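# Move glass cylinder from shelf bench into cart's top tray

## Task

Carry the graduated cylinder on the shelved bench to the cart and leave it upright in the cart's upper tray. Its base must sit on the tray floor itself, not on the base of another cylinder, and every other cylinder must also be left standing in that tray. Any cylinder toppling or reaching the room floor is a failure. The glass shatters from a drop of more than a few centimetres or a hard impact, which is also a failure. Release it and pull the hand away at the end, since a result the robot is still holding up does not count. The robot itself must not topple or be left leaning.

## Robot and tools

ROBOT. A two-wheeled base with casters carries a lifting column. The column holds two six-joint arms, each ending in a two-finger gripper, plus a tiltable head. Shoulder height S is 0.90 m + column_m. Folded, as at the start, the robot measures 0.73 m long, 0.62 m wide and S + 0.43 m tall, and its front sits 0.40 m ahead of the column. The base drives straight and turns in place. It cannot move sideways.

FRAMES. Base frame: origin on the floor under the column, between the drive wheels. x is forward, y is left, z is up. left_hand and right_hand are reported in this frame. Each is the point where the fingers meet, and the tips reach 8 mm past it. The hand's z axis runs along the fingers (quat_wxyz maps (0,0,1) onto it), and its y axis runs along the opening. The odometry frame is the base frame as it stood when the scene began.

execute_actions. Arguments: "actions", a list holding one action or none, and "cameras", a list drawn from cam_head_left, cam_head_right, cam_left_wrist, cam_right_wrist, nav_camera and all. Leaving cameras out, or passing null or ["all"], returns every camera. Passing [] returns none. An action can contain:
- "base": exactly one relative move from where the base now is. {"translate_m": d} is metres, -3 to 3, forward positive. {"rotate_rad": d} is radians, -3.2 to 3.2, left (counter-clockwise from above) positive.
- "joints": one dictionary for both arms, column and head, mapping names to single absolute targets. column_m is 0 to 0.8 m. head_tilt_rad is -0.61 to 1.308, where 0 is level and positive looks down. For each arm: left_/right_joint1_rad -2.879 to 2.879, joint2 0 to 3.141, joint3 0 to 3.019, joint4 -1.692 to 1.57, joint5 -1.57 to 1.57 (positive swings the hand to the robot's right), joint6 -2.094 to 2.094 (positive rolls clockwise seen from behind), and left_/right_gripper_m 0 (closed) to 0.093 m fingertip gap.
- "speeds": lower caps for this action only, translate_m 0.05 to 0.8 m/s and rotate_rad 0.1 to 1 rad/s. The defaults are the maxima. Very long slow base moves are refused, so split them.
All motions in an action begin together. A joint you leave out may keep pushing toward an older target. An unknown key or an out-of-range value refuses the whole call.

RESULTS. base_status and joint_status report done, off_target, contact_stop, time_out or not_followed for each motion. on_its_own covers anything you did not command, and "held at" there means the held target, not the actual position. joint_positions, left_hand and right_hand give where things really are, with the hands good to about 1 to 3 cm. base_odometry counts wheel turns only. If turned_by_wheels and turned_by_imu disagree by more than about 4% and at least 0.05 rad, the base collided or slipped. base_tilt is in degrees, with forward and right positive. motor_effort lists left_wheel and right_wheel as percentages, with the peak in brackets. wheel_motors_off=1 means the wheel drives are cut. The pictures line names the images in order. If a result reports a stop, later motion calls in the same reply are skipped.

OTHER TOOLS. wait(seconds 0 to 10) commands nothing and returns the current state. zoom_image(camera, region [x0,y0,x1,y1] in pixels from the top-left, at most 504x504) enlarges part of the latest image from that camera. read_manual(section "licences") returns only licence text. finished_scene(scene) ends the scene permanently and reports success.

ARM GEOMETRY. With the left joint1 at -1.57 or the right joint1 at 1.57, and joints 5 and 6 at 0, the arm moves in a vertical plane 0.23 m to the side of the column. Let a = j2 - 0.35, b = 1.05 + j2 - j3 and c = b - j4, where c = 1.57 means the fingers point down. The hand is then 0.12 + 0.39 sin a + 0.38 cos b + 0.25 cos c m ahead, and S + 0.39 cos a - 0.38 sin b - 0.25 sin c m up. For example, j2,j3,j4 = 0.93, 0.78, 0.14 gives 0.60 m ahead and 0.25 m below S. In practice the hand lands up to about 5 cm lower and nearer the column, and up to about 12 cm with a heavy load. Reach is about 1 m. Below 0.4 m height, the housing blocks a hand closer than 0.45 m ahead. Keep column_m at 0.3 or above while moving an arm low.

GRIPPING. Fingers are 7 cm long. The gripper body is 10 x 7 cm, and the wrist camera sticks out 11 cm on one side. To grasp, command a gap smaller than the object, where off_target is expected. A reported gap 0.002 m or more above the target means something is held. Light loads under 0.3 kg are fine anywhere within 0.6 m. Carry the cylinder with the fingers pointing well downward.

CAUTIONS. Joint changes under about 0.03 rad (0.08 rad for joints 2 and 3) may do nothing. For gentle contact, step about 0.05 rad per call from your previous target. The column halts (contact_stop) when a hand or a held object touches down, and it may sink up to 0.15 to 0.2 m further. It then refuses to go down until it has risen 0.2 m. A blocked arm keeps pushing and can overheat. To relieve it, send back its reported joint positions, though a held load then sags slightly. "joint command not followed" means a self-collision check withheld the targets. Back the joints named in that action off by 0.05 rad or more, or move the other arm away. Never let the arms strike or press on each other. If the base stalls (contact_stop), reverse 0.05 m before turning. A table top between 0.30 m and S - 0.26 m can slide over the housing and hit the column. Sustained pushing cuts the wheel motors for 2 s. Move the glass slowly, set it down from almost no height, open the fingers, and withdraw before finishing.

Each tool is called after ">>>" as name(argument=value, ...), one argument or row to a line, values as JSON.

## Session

>>> execute_actions(
  actions=[
    {"joints":{"head_tilt_rad":0.5}},
  ],
)

Scene clock: 0.80 s.
base_odometry: x=+0.000 y=+0.000 heading=+0.000 (m, m, rad; odometry frame)
turned_by_wheels: +0.000 (rad since the last result)
turned_by_imu: +0.000 (rad since the last result)
base_tilt: forward=-0.5 right=+0.2 (deg)
base_status: not commanded
joint_positions: column_m=+0.555 head_tilt_rad=+0.518 left_joint1_rad=-1.557 left_joint2_rad=+0.891 left_joint3_rad=+0.376 left_joint4_rad=-0.956 left_joint5_rad=-0.041 left_joint6_rad=+0.060 left_gripper_m=+0.095 right_joint1_rad=+1.582 right_joint2_rad=+0.870 right_joint3_rad=+0.423 right_joint4_rad=-0.946 right_joint5_rad=+0.006 right_joint6_rad=+0.089 right_gripper_m=+0.094
joint_status: all done
wheel_motors_off: 0
motor_effort: left_wheel=+2(2) right_wheel=+4(5) (%)
left_hand: x=+0.1272 y=+0.2344 z=+1.2611 quat_wxyz=(+0.457, -0.030, -0.889, -0.009) (m; base frame)
right_hand: x=+0.1577 y=-0.2240 z=+1.2511 quat_wxyz=(+0.421, -0.034, -0.906, +0.018) (m; base frame)
pictures: cam_head_left, cam_head_right, cam_left_wrist, cam_right_wrist, nav_camera
Images, in order (width x height): cam_head_left 504x504, cam_head_right 504x504, cam_left_wrist 616x616, cam_right_wrist 616x616, nav_camera 504x504.

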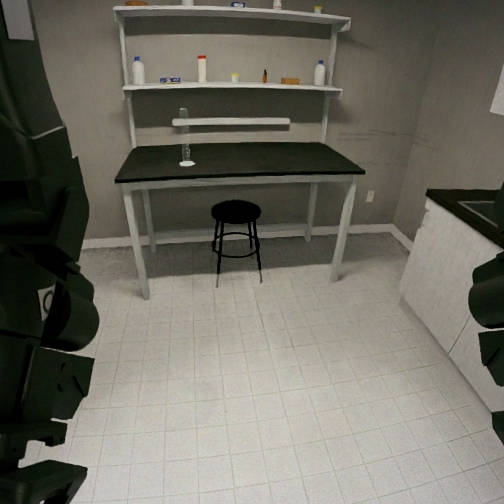

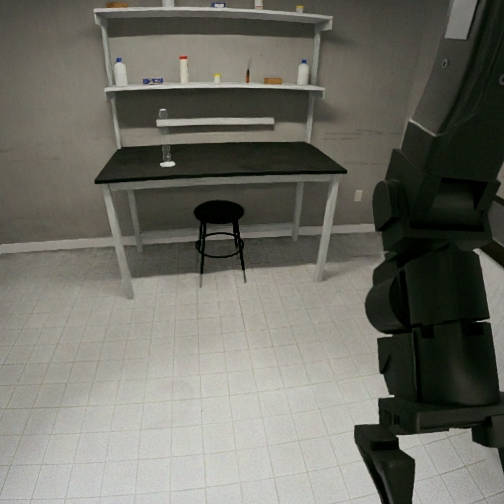

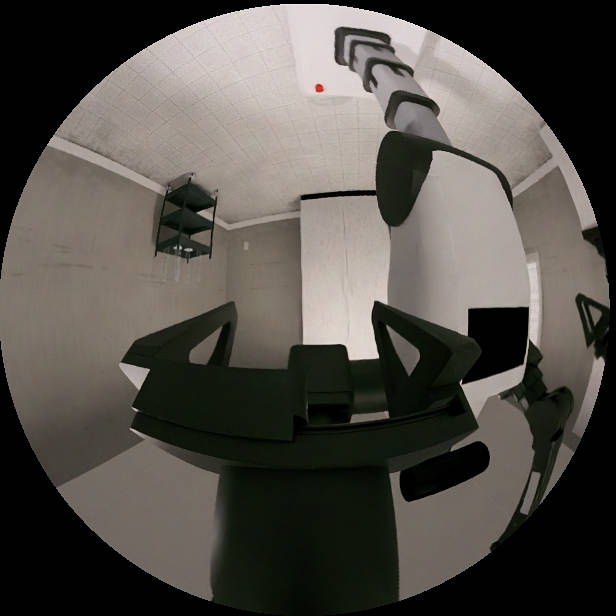

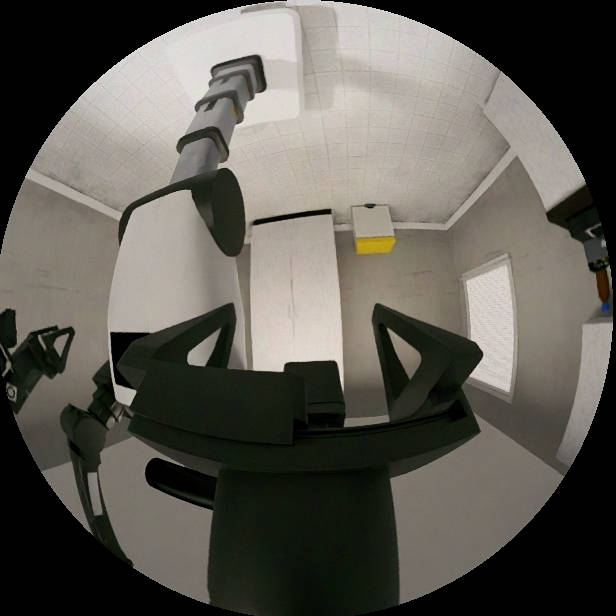

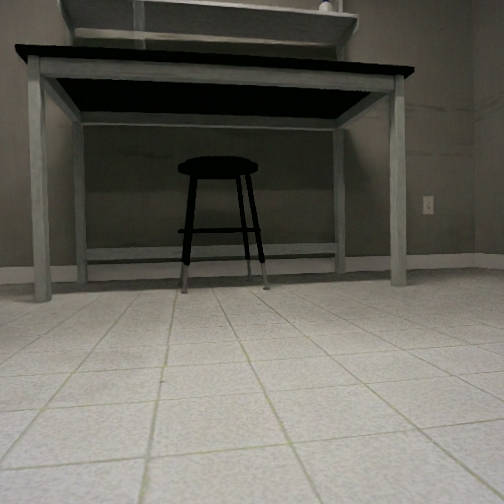

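Cylinder ≈ x 2.0, y +0.5; taller bench.

>>> execute_actions(
  actions=[
    {"base":{"rotate_rad":0.35},"joints":{"right_joint2_rad":1.55,"right_joint3_rad":1.3,"right_joint4_rad":1.3,"right_joint6_rad":0,"column_m":0.5}},
  ],
  cameras=[],
)

>>> execute_actions(
  actions=[
    {"base":{"translate_m":0.8}},
  ],
  cameras=["cam_head_left","cam_right_wrist"],
)

Scene clock: 2.90 s.
base_odometry: x=+0.000 y=+0.000 heading=+0.348 (m, m, rad; odometry frame)
turned_by_wheels: +0.348 (rad since the last result)
turned_by_imu: +0.344 (rad since the last result)
base_tilt: forward=-0.5 right=+0.3 (deg)
base_status: done
joint_positions: column_m=+0.500 head_tilt_rad=+0.518 left_joint1_rad=-1.557 left_joint2_rad=+0.891 left_joint3_rad=+0.376 left_joint4_rad=-0.956 left_joint5_rad=-0.041 left_joint6_rad=+0.060 left_gripper_m=+0.095 right_joint1_rad=+1.582 right_joint2_rad=+1.554 right_joint3_rad=+1.302 right_joint4_rad=+1.275 right_joint5_rad=+0.006 right_joint6_rad=+0.009 right_gripper_m=+0.094
joint_status: all done
wheel_motors_off: 0
motor_effort: left_wheel=-3(41) right_wheel=+4(51) (%)
left_hand: x=+0.1272 y=+0.2344 z=+1.2061 quat_wxyz=(+0.457, -0.030, -0.889, -0.009) (m; base frame)
right_hand: x=+0.8318 y=-0.2197 z=+1.1643 quat_wxyz=(-0.698, -0.007, -0.716, -0.007) (m; base frame)
pictures: none
No camera images: the call's "cameras" was empty. Leave "cameras" out to get every camera's image.

Scene clock: 6.03 s.
base_odometry: x=+0.752 y=+0.273 heading=+0.348 (m, m, rad; odometry frame)
turned_by_wheels: +0.000 (rad since the last result)
turned_by_imu: +0.000 (rad since the last result)
base_tilt: forward=-0.5 right=+0.3 (deg)
base_status: done
joint_positions: column_m=+0.500 head_tilt_rad=+0.518 left_joint1_rad=-1.557 left_joint2_rad=+0.892 left_joint3_rad=+0.379 left_joint4_rad=-0.956 left_joint5_rad=-0.041 left_joint6_rad=+0.060 left_gripper_m=+0.095 right_joint1_rad=+1.582 right_joint2_rad=+1.554 right_joint3_rad=+1.299 right_joint4_rad=+1.275 right_joint5_rad=+0.006 right_joint6_rad=+0.009 right_gripper_m=+0.094
joint_status: not commanded
wheel_motors_off: 0
motor_effort: left_wheel=+0(54) right_wheel=+0(67) (%)
left_hand: x=+0.1284 y=+0.2344 z=+1.2057 quat_wxyz=(+0.456, -0.030, -0.890, -0.009) (m; base frame)
right_hand: x=+0.8307 y=-0.2197 z=+1.1632 quat_wxyz=(-0.697, -0.007, -0.717, -0.006) (m; base frame)
pictures: cam_head_left, cam_right_wrist
Images, in order (width x height): cam_head_left 504x504, cam_right_wrist 616x616.

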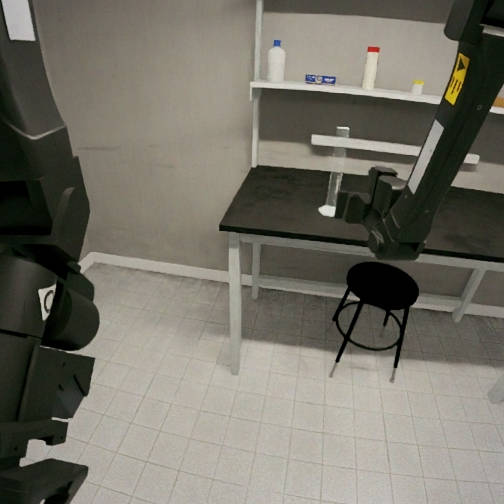

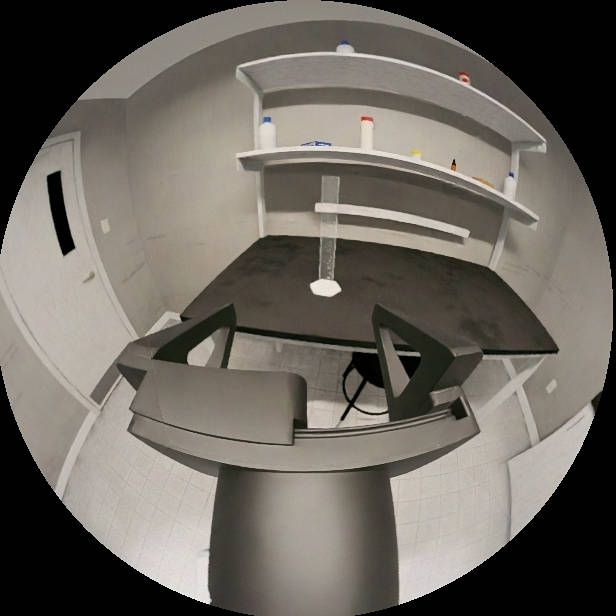

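>>> execute_actions(
  actions=[
    {"base":{"rotate_rad":-0.045}},
  ],
  cameras=[],
)

>>> execute_actions(
  actions=[
    {"base":{"translate_m":0.27},"speeds":{"translate_m":0.25}},
  ],
  cameras=["cam_right_wrist"],
)

Scene clock: 12.53 s.
base_odometry: x=+0.752 y=+0.273 heading=+0.305 (m, m, rad; odometry frame)
turned_by_wheels: -0.043 (rad since the last result)
turned_by_imu: -0.045 (rad since the last result)
base_tilt: forward=-0.5 right=+0.3 (deg)
base_status: done
joint_positions: column_m=+0.500 head_tilt_rad=+0.518 left_joint1_rad=-1.557 left_joint2_rad=+0.892 left_joint3_rad=+0.379 left_joint4_rad=-0.956 left_joint5_rad=-0.041 left_joint6_rad=+0.060 left_gripper_m=+0.095 right_joint1_rad=+1.582 right_joint2_rad=+1.554 right_joint3_rad=+1.299 right_joint4_rad=+1.275 right_joint5_rad=+0.006 right_joint6_rad=+0.009 right_gripper_m=+0.094
joint_status: not commanded
wheel_motors_off: 0
motor_effort: left_wheel=+1(39) right_wheel=-1(36) (%)
left_hand: x=+0.1284 y=+0.2344 z=+1.2057 quat_wxyz=(+0.456, -0.030, -0.890, -0.009) (m; base frame)
right_hand: x=+0.8307 y=-0.2199 z=+1.1632 quat_wxyz=(-0.697, -0.007, -0.717, -0.006) (m; base frame)
pictures: none
No camera images: the call's "cameras" was empty. Leave "cameras" out to get every camera's image.

Scene clock: 14.83 s.
base_odometry: x=+1.009 y=+0.354 heading=+0.304 (m, m, rad; odometry frame)
turned_by_wheels: -0.001 (rad since the last result)
turned_by_imu: -0.002 (rad since the last result)
base_tilt: forward=-0.5 right=+0.2 (deg)
base_status: done
joint_positions: column_m=+0.500 head_tilt_rad=+0.518 left_joint1_rad=-1.557 left_joint2_rad=+0.891 left_joint3_rad=+0.377 left_joint4_rad=-0.956 left_joint5_rad=-0.041 left_joint6_rad=+0.060 left_gripper_m=+0.095 right_joint1_rad=+1.582 right_joint2_rad=+1.554 right_joint3_rad=+1.298 right_joint4_rad=+1.275 right_joint5_rad=+0.006 right_joint6_rad=+0.009 right_gripper_m=+0.094
joint_status: not commanded
wheel_motors_off: 0
motor_effort: left_wheel=-2(42) right_wheel=+2(56) (%)
left_hand: x=+0.1274 y=+0.2344 z=+1.2060 quat_wxyz=(+0.456, -0.030, -0.889, -0.009) (m; base frame)
right_hand: x=+0.8304 y=-0.2199 z=+1.1630 quat_wxyz=(-0.697, -0.007, -0.717, -0.006) (m; base frame)
pictures: cam_right_wrist
Images, in order (width x height): cam_right_wrist 616x616.

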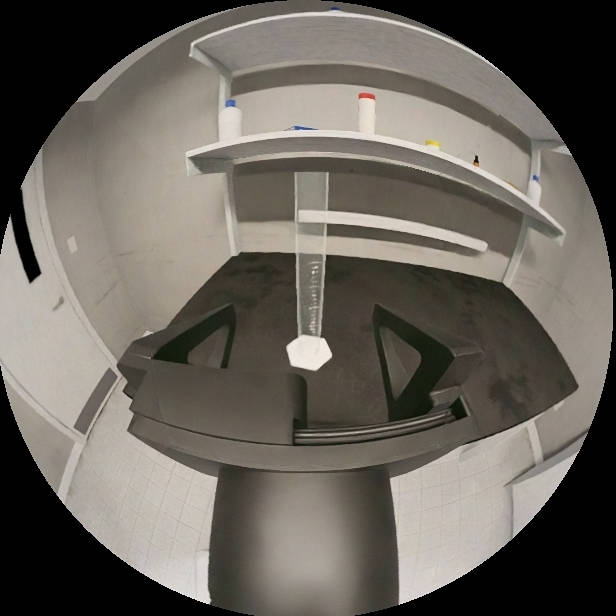

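>>> execute_actions(
  actions=[
    {"base":{"translate_m":0.18},"speeds":{"translate_m":0.1}},
  ],
  cameras=["cam_right_wrist"],
)

Scene clock: 17.53 s.
base_odometry: x=+1.181 y=+0.408 heading=+0.303 (m, m, rad; odometry frame)
turned_by_wheels: -0.001 (rad since the last result)
turned_by_imu: -0.002 (rad since the last result)
base_tilt: forward=-0.5 right=+0.3 (deg)
base_status: done
joint_positions: column_m=+0.500 head_tilt_rad=+0.518 left_joint1_rad=-1.557 left_joint2_rad=+0.891 left_joint3_rad=+0.376 left_joint4_rad=-0.956 left_joint5_rad=-0.041 left_joint6_rad=+0.060 left_gripper_m=+0.095 right_joint1_rad=+1.582 right_joint2_rad=+1.554 right_joint3_rad=+1.297 right_joint4_rad=+1.275 right_joint5_rad=+0.006 right_joint6_rad=+0.009 right_gripper_m=+0.094
joint_status: not commanded
wheel_motors_off: 0
motor_effort: left_wheel=-3(34) right_wheel=+2(34) (%)
left_hand: x=+0.1270 y=+0.2344 z=+1.2062 quat_wxyz=(+0.457, -0.030, -0.889, -0.008) (m; base frame)
right_hand: x=+0.8298 y=-0.2199 z=+1.1624 quat_wxyz=(-0.696, -0.007, -0.718, -0.006) (m; base frame)
pictures: cam_right_wrist
Images, in order (width x height): cam_right_wrist 616x616.

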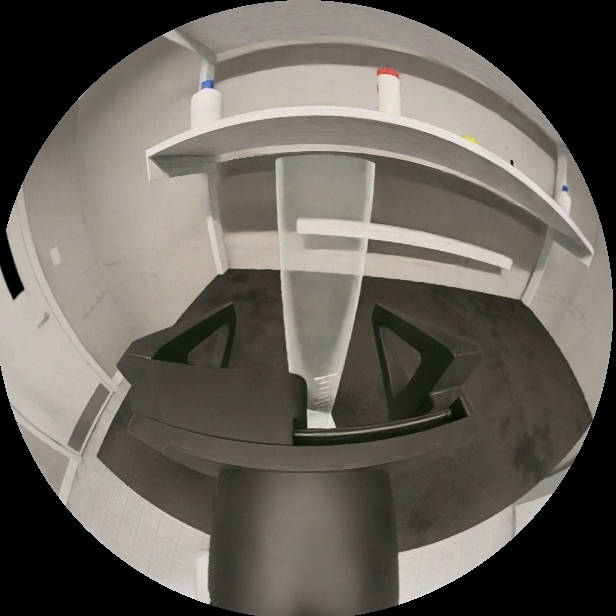

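>>> execute_actions(
  actions=[
    {"base":{"translate_m":0.025},"speeds":{"translate_m":0.05}},
  ],
  cameras=[],
)

>>> execute_actions(
  actions=[
    {"joints":{"right_gripper_m":0.03}},
  ],
  cameras=[],
)

>>> execute_actions(
  actions=[
    {"joints":{"column_m":0.56}},
  ],
  cameras=["cam_right_wrist"],
)

>>> execute_actions(
  actions=[
    {"base":{"translate_m":-2.0},"speeds":{"translate_m":0.5}},
  ],
  cameras=[],
)

>>> execute_actions(
  actions=[
    {"base":{"rotate_rad":1.7},"speeds":{"rotate_rad":0.6}},
  ],
  cameras=["cam_head_left","cam_head_right","cam_right_wrist"],
)

Scene clock: 18.93 s.
base_odometry: x=+1.205 y=+0.415 heading=+0.303 (m, m, rad; odometry frame)
turned_by_wheels: +0.000 (rad since the last result)
turned_by_imu: -0.001 (rad since the last result)
base_tilt: forward=-0.5 right=+0.3 (deg)
base_status: done
joint_positions: column_m=+0.500 head_tilt_rad=+0.518 left_joint1_rad=-1.557 left_joint2_rad=+0.891 left_joint3_rad=+0.376 left_joint4_rad=-0.956 left_joint5_rad=-0.041 left_joint6_rad=+0.060 left_gripper_m=+0.095 right_joint1_rad=+1.582 right_joint2_rad=+1.554 right_joint3_rad=+1.295 right_joint4_rad=+1.275 right_joint5_rad=+0.006 right_joint6_rad=+0.009 right_gripper_m=+0.094
joint_status: not commanded
wheel_motors_off: 0
motor_effort: left_wheel=-1(31) right_wheel=+1(34) (%)
left_hand: x=+0.1269 y=+0.2344 z=+1.2063 quat_wxyz=(+0.457, -0.030, -0.889, -0.008) (m; base frame)
right_hand: x=+0.8293 y=-0.2199 z=+1.1619 quat_wxyz=(-0.696, -0.007, -0.718, -0.006) (m; base frame)
pictures: none
No camera images: the call's "cameras" was empty. Leave "cameras" out to get every camera's image.

Scene clock: 19.57 s.
base_odometry: x=+1.205 y=+0.415 heading=+0.303 (m, m, rad; odometry frame)
turned_by_wheels: +0.000 (rad since the last result)
turned_by_imu: +0.000 (rad since the last result)
base_tilt: forward=-0.5 right=+0.2 (deg)
base_status: not commanded
joint_positions: column_m=+0.500 head_tilt_rad=+0.518 left_joint1_rad=-1.557 left_joint2_rad=+0.891 left_joint3_rad=+0.376 left_joint4_rad=-0.956 left_joint5_rad=-0.041 left_joint6_rad=+0.060 left_gripper_m=+0.095 right_joint1_rad=+1.582 right_joint2_rad=+1.554 right_joint3_rad=+1.295 right_joint4_rad=+1.275 right_joint5_rad=+0.006 right_joint6_rad=+0.008 right_gripper_m=+0.040
joint_status: right_gripper_m off_target (ended at +0.040, target +0.030)
wheel_motors_off: 0
motor_effort: left_wheel=-1(0) right_wheel=+1(1) (%)
left_hand: x=+0.1269 y=+0.2344 z=+1.2063 quat_wxyz=(+0.457, -0.030, -0.889, -0.008) (m; base frame)
right_hand: x=+0.8293 y=-0.2199 z=+1.1620 quat_wxyz=(-0.696, -0.006, -0.718, -0.006) (m; base frame)
pictures: none
No camera images: the call's "cameras" was empty. Leave "cameras" out to get every camera's image.

Scene clock: 20.93 s.
base_odometry: x=+1.205 y=+0.415 heading=+0.303 (m, m, rad; odometry frame)
turned_by_wheels: +0.000 (rad since the last result)
turned_by_imu: -0.001 (rad since the last result)
base_tilt: forward=-0.5 right=+0.3 (deg)
base_status: not commanded
joint_positions: column_m=+0.560 head_tilt_rad=+0.518 left_joint1_rad=-1.557 left_joint2_rad=+0.891 left_joint3_rad=+0.376 left_joint4_rad=-0.956 left_joint5_rad=-0.041 left_joint6_rad=+0.060 left_gripper_m=+0.095 right_joint1_rad=+1.582 right_joint2_rad=+1.554 right_joint3_rad=+1.295 right_joint4_rad=+1.275 right_joint5_rad=+0.006 right_joint6_rad=+0.008 right_gripper_m=+0.040
joint_status: all done
wheel_motors_off: 0
motor_effort: left_wheel=+0(0) right_wheel=+1(1) (%)
left_hand: x=+0.1269 y=+0.2344 z=+1.2661 quat_wxyz=(+0.457, -0.030, -0.889, -0.008) (m; base frame)
right_hand: x=+0.8293 y=-0.2199 z=+1.2218 quat_wxyz=(-0.696, -0.006, -0.718, -0.006) (m; base frame)
pictures: cam_right_wrist
Images, in order (width x height): cam_right_wrist 616x616.

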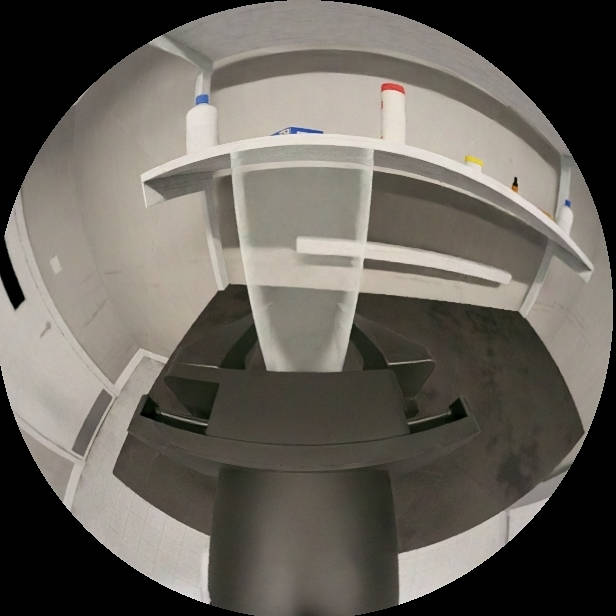

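Scene clock: 26.60 s.
base_odometry: x=-0.704 y=-0.180 heading=+0.302 (m, m, rad; odometry frame)
turned_by_wheels: -0.001 (rad since the last result)
turned_by_imu: -0.005 (rad since the last result)
base_tilt: forward=-0.5 right=+0.3 (deg)
base_status: done
joint_positions: column_m=+0.560 head_tilt_rad=+0.518 left_joint1_rad=-1.557 left_joint2_rad=+0.891 left_joint3_rad=+0.375 left_joint4_rad=-0.956 left_joint5_rad=-0.041 left_joint6_rad=+0.060 left_gripper_m=+0.095 right_joint1_rad=+1.582 right_joint2_rad=+1.555 right_joint3_rad=+1.292 right_joint4_rad=+1.275 right_joint5_rad=+0.006 right_joint6_rad=+0.008 right_gripper_m=+0.040
joint_status: not commanded
wheel_motors_off: 0
motor_effort: left_wheel=-3(42) right_wheel=+1(60) (%)
left_hand: x=+0.1265 y=+0.2344 z=+1.2662 quat_wxyz=(+0.457, -0.030, -0.889, -0.008) (m; base frame)
right_hand: x=+0.8282 y=-0.2199 z=+1.2206 quat_wxyz=(-0.695, -0.006, -0.719, -0.006) (m; base frame)
pictures: none
No camera images: the call's "cameras" was empty. Leave "cameras" out to get every camera's image.

Scene clock: 30.70 s.
base_odometry: x=-0.704 y=-0.180 heading=+2.000 (m, m, rad; odometry frame)
turned_by_wheels: +1.698 (rad since the last result)
turned_by_imu: +1.684 (rad since the last result)
base_tilt: forward=-0.5 right=+0.3 (deg)
base_status: done
joint_positions: column_m=+0.560 head_tilt_rad=+0.518 left_joint1_rad=-1.557 left_joint2_rad=+0.891 left_joint3_rad=+0.375 left_joint4_rad=-0.956 left_joint5_rad=-0.041 left_joint6_rad=+0.060 left_gripper_m=+0.095 right_joint1_rad=+1.582 right_joint2_rad=+1.555 right_joint3_rad=+1.292 right_joint4_rad=+1.275 right_joint5_rad=+0.006 right_joint6_rad=+0.007 right_gripper_m=+0.040
joint_status: not commanded
wheel_motors_off: 0
motor_effort: left_wheel=-8(46) right_wheel=+8(61) (%)
left_hand: x=+0.1265 y=+0.2344 z=+1.2662 quat_wxyz=(+0.457, -0.030, -0.889, -0.008) (m; base frame)
right_hand: x=+0.8282 y=-0.2202 z=+1.2206 quat_wxyz=(-0.695, -0.006, -0.719, -0.005) (m; base frame)
pictures: cam_head_left, cam_head_right, cam_right_wrist
Images, in order (width x height): cam_head_left 504x504, cam_head_right 504x504, cam_right_wrist 616x616.

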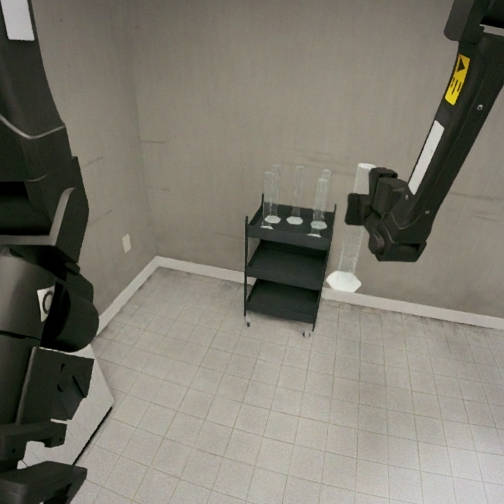

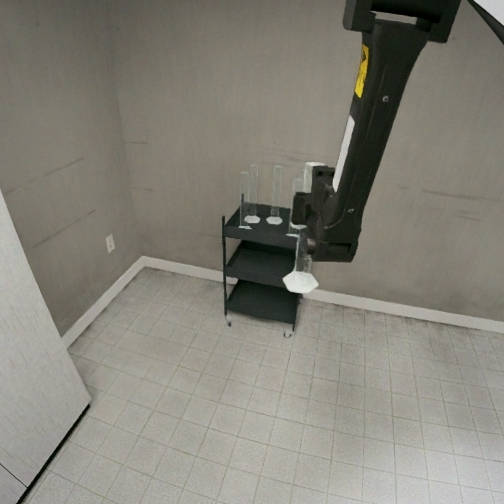

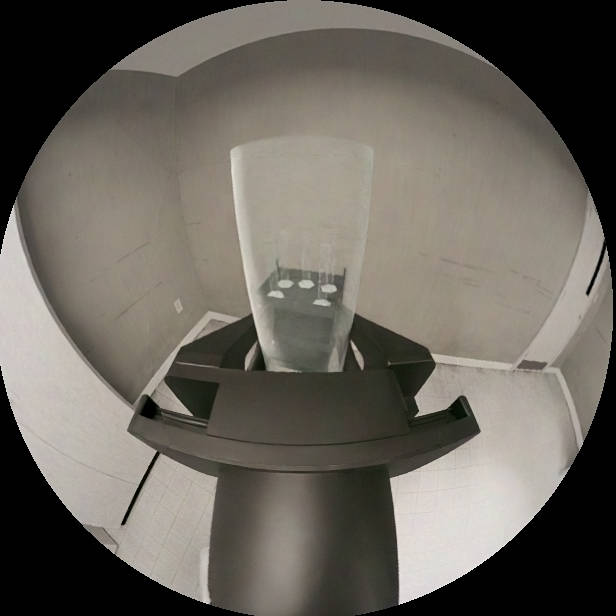

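Front middle free, nearly aligned.

>>> execute_actions(
  actions=[
    {"base":{"translate_m":0.6},"speeds":{"translate_m":0.3},"joints":{"column_m":0.4,"head_tilt_rad":0.75}},
  ],
  cameras=["cam_head_left","cam_head_right","cam_right_wrist"],
)

Scene clock: 34.03 s.
base_odometry: x=-0.954 y=+0.365 heading=+2.001 (m, m, rad; odometry frame)
turned_by_wheels: +0.001 (rad since the last result)
turned_by_imu: +0.000 (rad since the last result)
base_tilt: forward=-0.5 right=+0.3 (deg)
base_status: done
joint_positions: column_m=+0.400 head_tilt_rad=+0.753 left_joint1_rad=-1.557 left_joint2_rad=+0.891 left_joint3_rad=+0.376 left_joint4_rad=-0.956 left_joint5_rad=-0.041 left_joint6_rad=+0.060 left_gripper_m=+0.095 right_joint1_rad=+1.582 right_joint2_rad=+1.555 right_joint3_rad=+1.290 right_joint4_rad=+1.275 right_joint5_rad=+0.006 right_joint6_rad=+0.007 right_gripper_m=+0.040
joint_status: all done
wheel_motors_off: 0
motor_effort: left_wheel=+1(53) right_wheel=-1(60) (%)
left_hand: x=+0.1270 y=+0.2344 z=+1.1062 quat_wxyz=(+0.457, -0.030, -0.889, -0.009) (m; base frame)
right_hand: x=+0.8273 y=-0.2202 z=+1.0600 quat_wxyz=(-0.694, -0.006, -0.720, -0.005) (m; base frame)
pictures: cam_head_left, cam_head_right, cam_right_wrist
Images, in order (width x height): cam_head_left 504x504, cam_head_right 504x504, cam_right_wrist 616x616.

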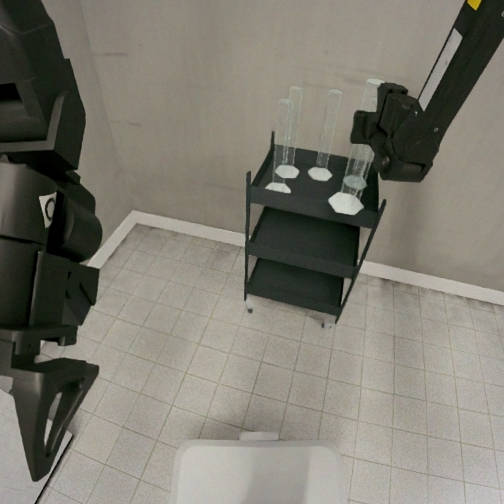

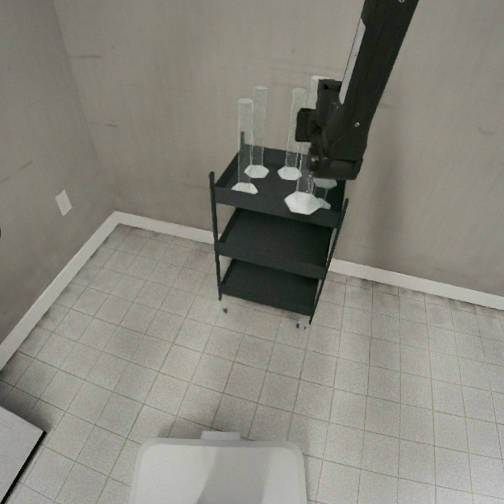

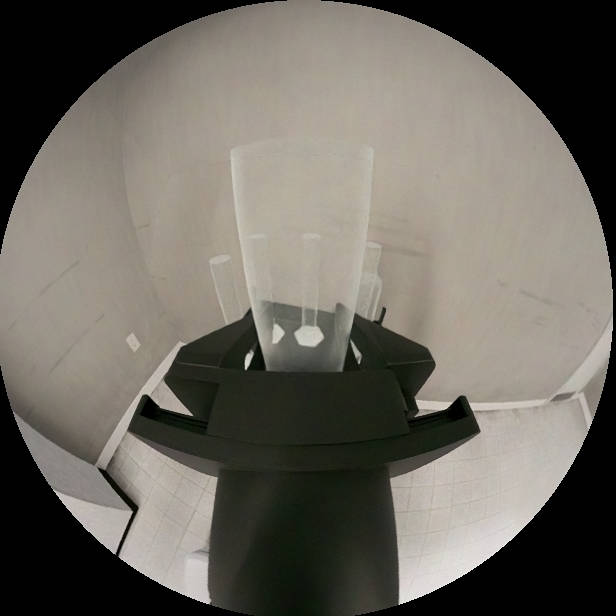

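>>> execute_actions(
  actions=[
    {"base":{"rotate_rad":0.022},"joints":{"column_m":0.36}},
  ],
  cameras=[],
)

>>> execute_actions(
  actions=[
    {"base":{"translate_m":0.2},"speeds":{"translate_m":0.12}},
  ],
  cameras=["cam_head_left","cam_right_wrist"],
)

Scene clock: 35.23 s.
base_odometry: x=-0.954 y=+0.365 heading=+2.020 (m, m, rad; odometry frame)
turned_by_wheels: +0.020 (rad since the last result)
turned_by_imu: +0.019 (rad since the last result)
base_tilt: forward=-0.5 right=+0.3 (deg)
base_status: done
joint_positions: column_m=+0.360 head_tilt_rad=+0.753 left_joint1_rad=-1.557 left_joint2_rad=+0.891 left_joint3_rad=+0.376 left_joint4_rad=-0.956 left_joint5_rad=-0.041 left_joint6_rad=+0.060 left_gripper_m=+0.095 right_joint1_rad=+1.583 right_joint2_rad=+1.555 right_joint3_rad=+1.290 right_joint4_rad=+1.275 right_joint5_rad=+0.006 right_joint6_rad=+0.006 right_gripper_m=+0.040
joint_status: all done
wheel_motors_off: 0
motor_effort: left_wheel=-4(59) right_wheel=+3(55) (%)
left_hand: x=+0.1270 y=+0.2344 z=+1.0662 quat_wxyz=(+0.457, -0.030, -0.889, -0.009) (m; base frame)
right_hand: x=+0.8273 y=-0.2193 z=+1.0200 quat_wxyz=(-0.694, -0.006, -0.720, -0.006) (m; base frame)
pictures: none
No camera images: the call's "cameras" was empty. Leave "cameras" out to get every camera's image.

Scene clock: 37.77 s.
base_odometry: x=-1.041 y=+0.545 heading=+2.021 (m, m, rad; odometry frame)
turned_by_wheels: +0.001 (rad since the last result)
turned_by_imu: +0.000 (rad since the last result)
base_tilt: forward=-0.5 right=+0.3 (deg)
base_status: done
joint_positions: column_m=+0.360 head_tilt_rad=+0.753 left_joint1_rad=-1.557 left_joint2_rad=+0.890 left_joint3_rad=+0.376 left_joint4_rad=-0.956 left_joint5_rad=-0.041 left_joint6_rad=+0.060 left_gripper_m=+0.095 right_joint1_rad=+1.583 right_joint2_rad=+1.555 right_joint3_rad=+1.289 right_joint4_rad=+1.275 right_joint5_rad=+0.006 right_joint6_rad=+0.006 right_gripper_m=+0.040
joint_status: not commanded
wheel_motors_off: 0
motor_effort: left_wheel=+3(48) right_wheel=-1(34) (%)
left_hand: x=+0.1275 y=+0.2344 z=+1.0661 quat_wxyz=(+0.456, -0.030, -0.889, -0.009) (m; base frame)
right_hand: x=+0.8269 y=-0.2193 z=+1.0196 quat_wxyz=(-0.693, -0.006, -0.720, -0.006) (m; base frame)
pictures: cam_head_left, cam_right_wrist
Images, in order (width x height): cam_head_left 504x504, cam_right_wrist 616x616.

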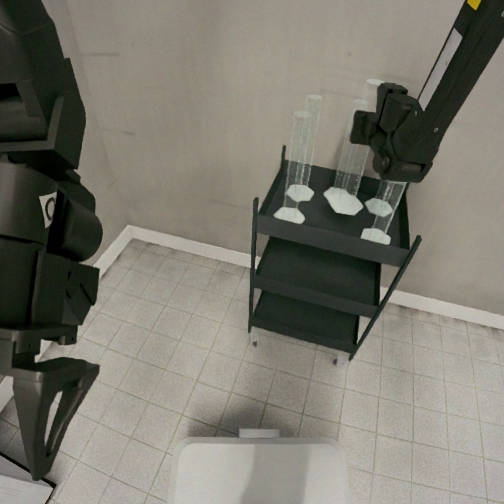

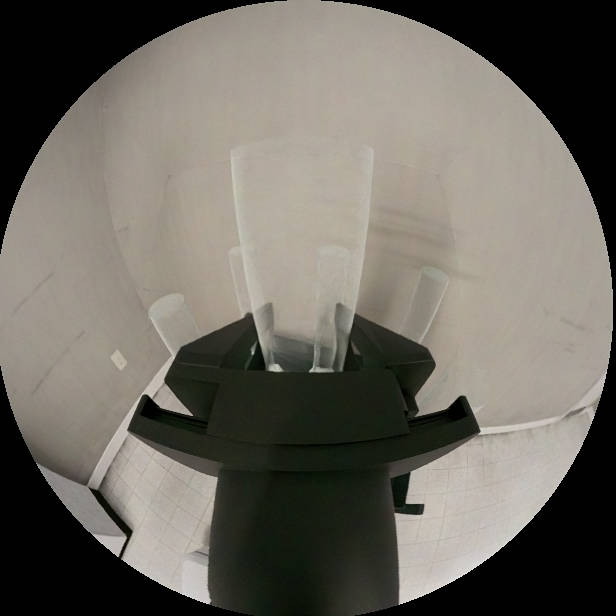

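>>> execute_actions(
  actions=[
    {"base":{"translate_m":0.03},"speeds":{"translate_m":0.05}},
  ],
  cameras=[],
)

>>> execute_actions(
  actions=[
    {"joints":{"column_m":0.29}},
  ],
  cameras=["cam_head_left","cam_right_wrist"],
)

>>> zoom_image(
  camera="cam_head_left",
  region=[230,70,450,290],
)

Scene clock: 39.27 s.
base_odometry: x=-1.054 y=+0.572 heading=+2.021 (m, m, rad; odometry frame)
turned_by_wheels: +0.000 (rad since the last result)
turned_by_imu: +0.000 (rad since the last result)
base_tilt: forward=-0.5 right=+0.3 (deg)
base_status: done
joint_positions: column_m=+0.360 head_tilt_rad=+0.753 left_joint1_rad=-1.557 left_joint2_rad=+0.890 left_joint3_rad=+0.375 left_joint4_rad=-0.956 left_joint5_rad=-0.041 left_joint6_rad=+0.060 left_gripper_m=+0.095 right_joint1_rad=+1.583 right_joint2_rad=+1.555 right_joint3_rad=+1.288 right_joint4_rad=+1.275 right_joint5_rad=+0.006 right_joint6_rad=+0.006 right_gripper_m=+0.040
joint_status: not commanded
wheel_motors_off: 0
motor_effort: left_wheel=+0(39) right_wheel=+0(29) (%)
left_hand: x=+0.1269 y=+0.2344 z=+1.0663 quat_wxyz=(+0.457, -0.030, -0.889, -0.009) (m; base frame)
right_hand: x=+0.8264 y=-0.2193 z=+1.0192 quat_wxyz=(-0.693, -0.006, -0.721, -0.006) (m; base frame)
pictures: none
No camera images: the call's "cameras" was empty. Leave "cameras" out to get every camera's image.

Scene clock: 40.77 s.
base_odometry: x=-1.054 y=+0.572 heading=+2.021 (m, m, rad; odometry frame)
turned_by_wheels: +0.000 (rad since the last result)
turned_by_imu: -0.001 (rad since the last result)
base_tilt: forward=-0.5 right=+0.2 (deg)
base_status: not commanded
joint_positions: column_m=+0.290 head_tilt_rad=+0.753 left_joint1_rad=-1.557 left_joint2_rad=+0.890 left_joint3_rad=+0.375 left_joint4_rad=-0.956 left_joint5_rad=-0.041 left_joint6_rad=+0.060 left_gripper_m=+0.095 right_joint1_rad=+1.583 right_joint2_rad=+1.555 right_joint3_rad=+1.288 right_joint4_rad=+1.275 right_joint5_rad=+0.006 right_joint6_rad=+0.006 right_gripper_m=+0.040
joint_status: all done
wheel_motors_off: 0
motor_effort: left_wheel=+0(0) right_wheel=+0(1) (%)
left_hand: x=+0.1269 y=+0.2344 z=+0.9963 quat_wxyz=(+0.457, -0.030, -0.889, -0.009) (m; base frame)
right_hand: x=+0.8264 y=-0.2193 z=+0.9493 quat_wxyz=(-0.693, -0.006, -0.721, -0.006) (m; base frame)
pictures: cam_head_left, cam_right_wrist
Images, in order (width x height): cam_head_left 504x504, cam_right_wrist 616x616.

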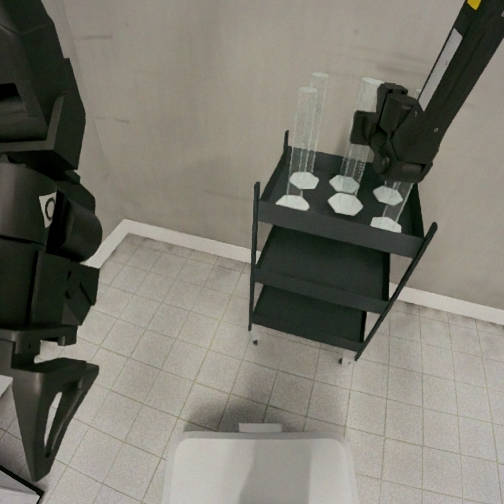

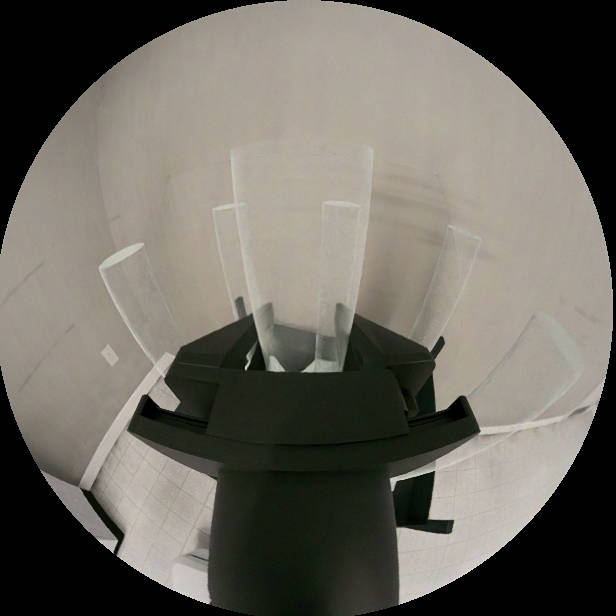

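Region (230, 70, 450, 290) of cam_head_left's 504x504 image, scaled by 2.291, with more detail than that image has.

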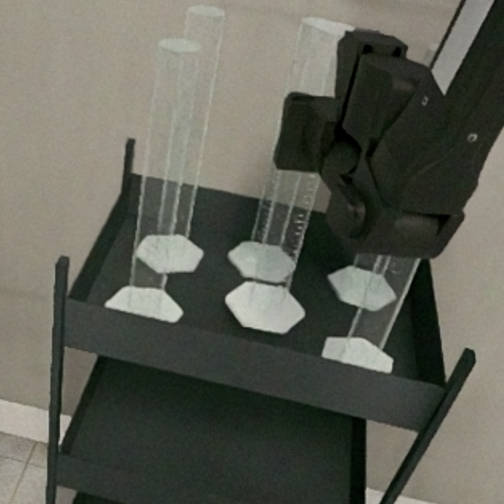

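>>> execute_actions(
  actions=[
    {"joints":{"column_m":0.26}},
  ],
  cameras=[],
)

>>> execute_actions(
  actions=[
    {"joints":{"right_gripper_m":0.065}},
  ],
  cameras=[],
)

>>> execute_actions(
  actions=[
    {"base":{"translate_m":-0.3},"speeds":{"translate_m":0.15}},
  ],
  cameras=[],
)

>>> finished_scene(
  scene=2,
)

Scene clock: 41.80 s.
base_odometry: x=-1.054 y=+0.572 heading=+2.021 (m, m, rad; odometry frame)
turned_by_wheels: +0.000 (rad since the last result)
turned_by_imu: +0.000 (rad since the last result)
base_tilt: forward=-0.5 right=+0.3 (deg)
base_status: not commanded
joint_positions: column_m=+0.260 head_tilt_rad=+0.753 left_joint1_rad=-1.557 left_joint2_rad=+0.890 left_joint3_rad=+0.375 left_joint4_rad=-0.956 left_joint5_rad=-0.041 left_joint6_rad=+0.060 left_gripper_m=+0.095 right_joint1_rad=+1.583 right_joint2_rad=+1.555 right_joint3_rad=+1.288 right_joint4_rad=+1.275 right_joint5_rad=+0.006 right_joint6_rad=+0.006 right_gripper_m=+0.040
joint_status: all done
wheel_motors_off: 0
motor_effort: left_wheel=-1(1) right_wheel=+0(1) (%)
left_hand: x=+0.1269 y=+0.2344 z=+0.9663 quat_wxyz=(+0.457, -0.030, -0.889, -0.009) (m; base frame)
right_hand: x=+0.8264 y=-0.2193 z=+0.9192 quat_wxyz=(-0.693, -0.006, -0.721, -0.006) (m; base frame)
pictures: none
No camera images: the call's "cameras" was empty. Leave "cameras" out to get every camera's image.

Scene clock: 42.33 s.
base_odometry: x=-1.054 y=+0.572 heading=+2.021 (m, m, rad; odometry frame)
turned_by_wheels: +0.000 (rad since the last result)
turned_by_imu: +0.000 (rad since the last result)
base_tilt: forward=-0.5 right=+0.3 (deg)
base_status: not commanded
joint_positions: column_m=+0.260 head_tilt_rad=+0.753 left_joint1_rad=-1.557 left_joint2_rad=+0.890 left_joint3_rad=+0.375 left_joint4_rad=-0.956 left_joint5_rad=-0.041 left_joint6_rad=+0.060 left_gripper_m=+0.095 right_joint1_rad=+1.583 right_joint2_rad=+1.555 right_joint3_rad=+1.288 right_joint4_rad=+1.275 right_joint5_rad=+0.006 right_joint6_rad=+0.006 right_gripper_m=+0.065
joint_status: all done
wheel_motors_off: 0
motor_effort: left_wheel=+0(0) right_wheel=+0(0) (%)
left_hand: x=+0.1269 y=+0.2344 z=+0.9663 quat_wxyz=(+0.457, -0.030, -0.889, -0.009) (m; base frame)
right_hand: x=+0.8264 y=-0.2193 z=+0.9192 quat_wxyz=(-0.693, -0.006, -0.721, -0.006) (m; base frame)
pictures: none
No camera images: the call's "cameras" was empty. Leave "cameras" out to get every camera's image.

Scene clock: 45.27 s.
base_odometry: x=-0.924 y=+0.302 heading=+2.019 (m, m, rad; odometry frame)
turned_by_wheels: -0.002 (rad since the last result)
turned_by_imu: -0.004 (rad since the last result)
base_tilt: forward=-0.5 right=+0.3 (deg)
base_status: done
joint_positions: column_m=+0.260 head_tilt_rad=+0.753 left_joint1_rad=-1.557 left_joint2_rad=+0.890 left_joint3_rad=+0.374 left_joint4_rad=-0.956 left_joint5_rad=-0.041 left_joint6_rad=+0.060 left_gripper_m=+0.095 right_joint1_rad=+1.583 right_joint2_rad=+1.555 right_joint3_rad=+1.290 right_joint4_rad=+1.275 right_joint5_rad=+0.006 right_joint6_rad=+0.006 right_gripper_m=+0.065
joint_status: not commanded
wheel_motors_off: 0
motor_effort: left_wheel=-2(52) right_wheel=+2(44) (%)
left_hand: x=+0.1265 y=+0.2344 z=+0.9665 quat_wxyz=(+0.457, -0.030, -0.889, -0.008) (m; base frame)
right_hand: x=+0.8272 y=-0.2193 z=+0.9199 quat_wxyz=(-0.694, -0.006, -0.720, -0.006) (m; base frame)
pictures: none
No camera images: the call's "cameras" was empty. Leave "cameras" out to get every camera's image.

The scene is finished: the task was done.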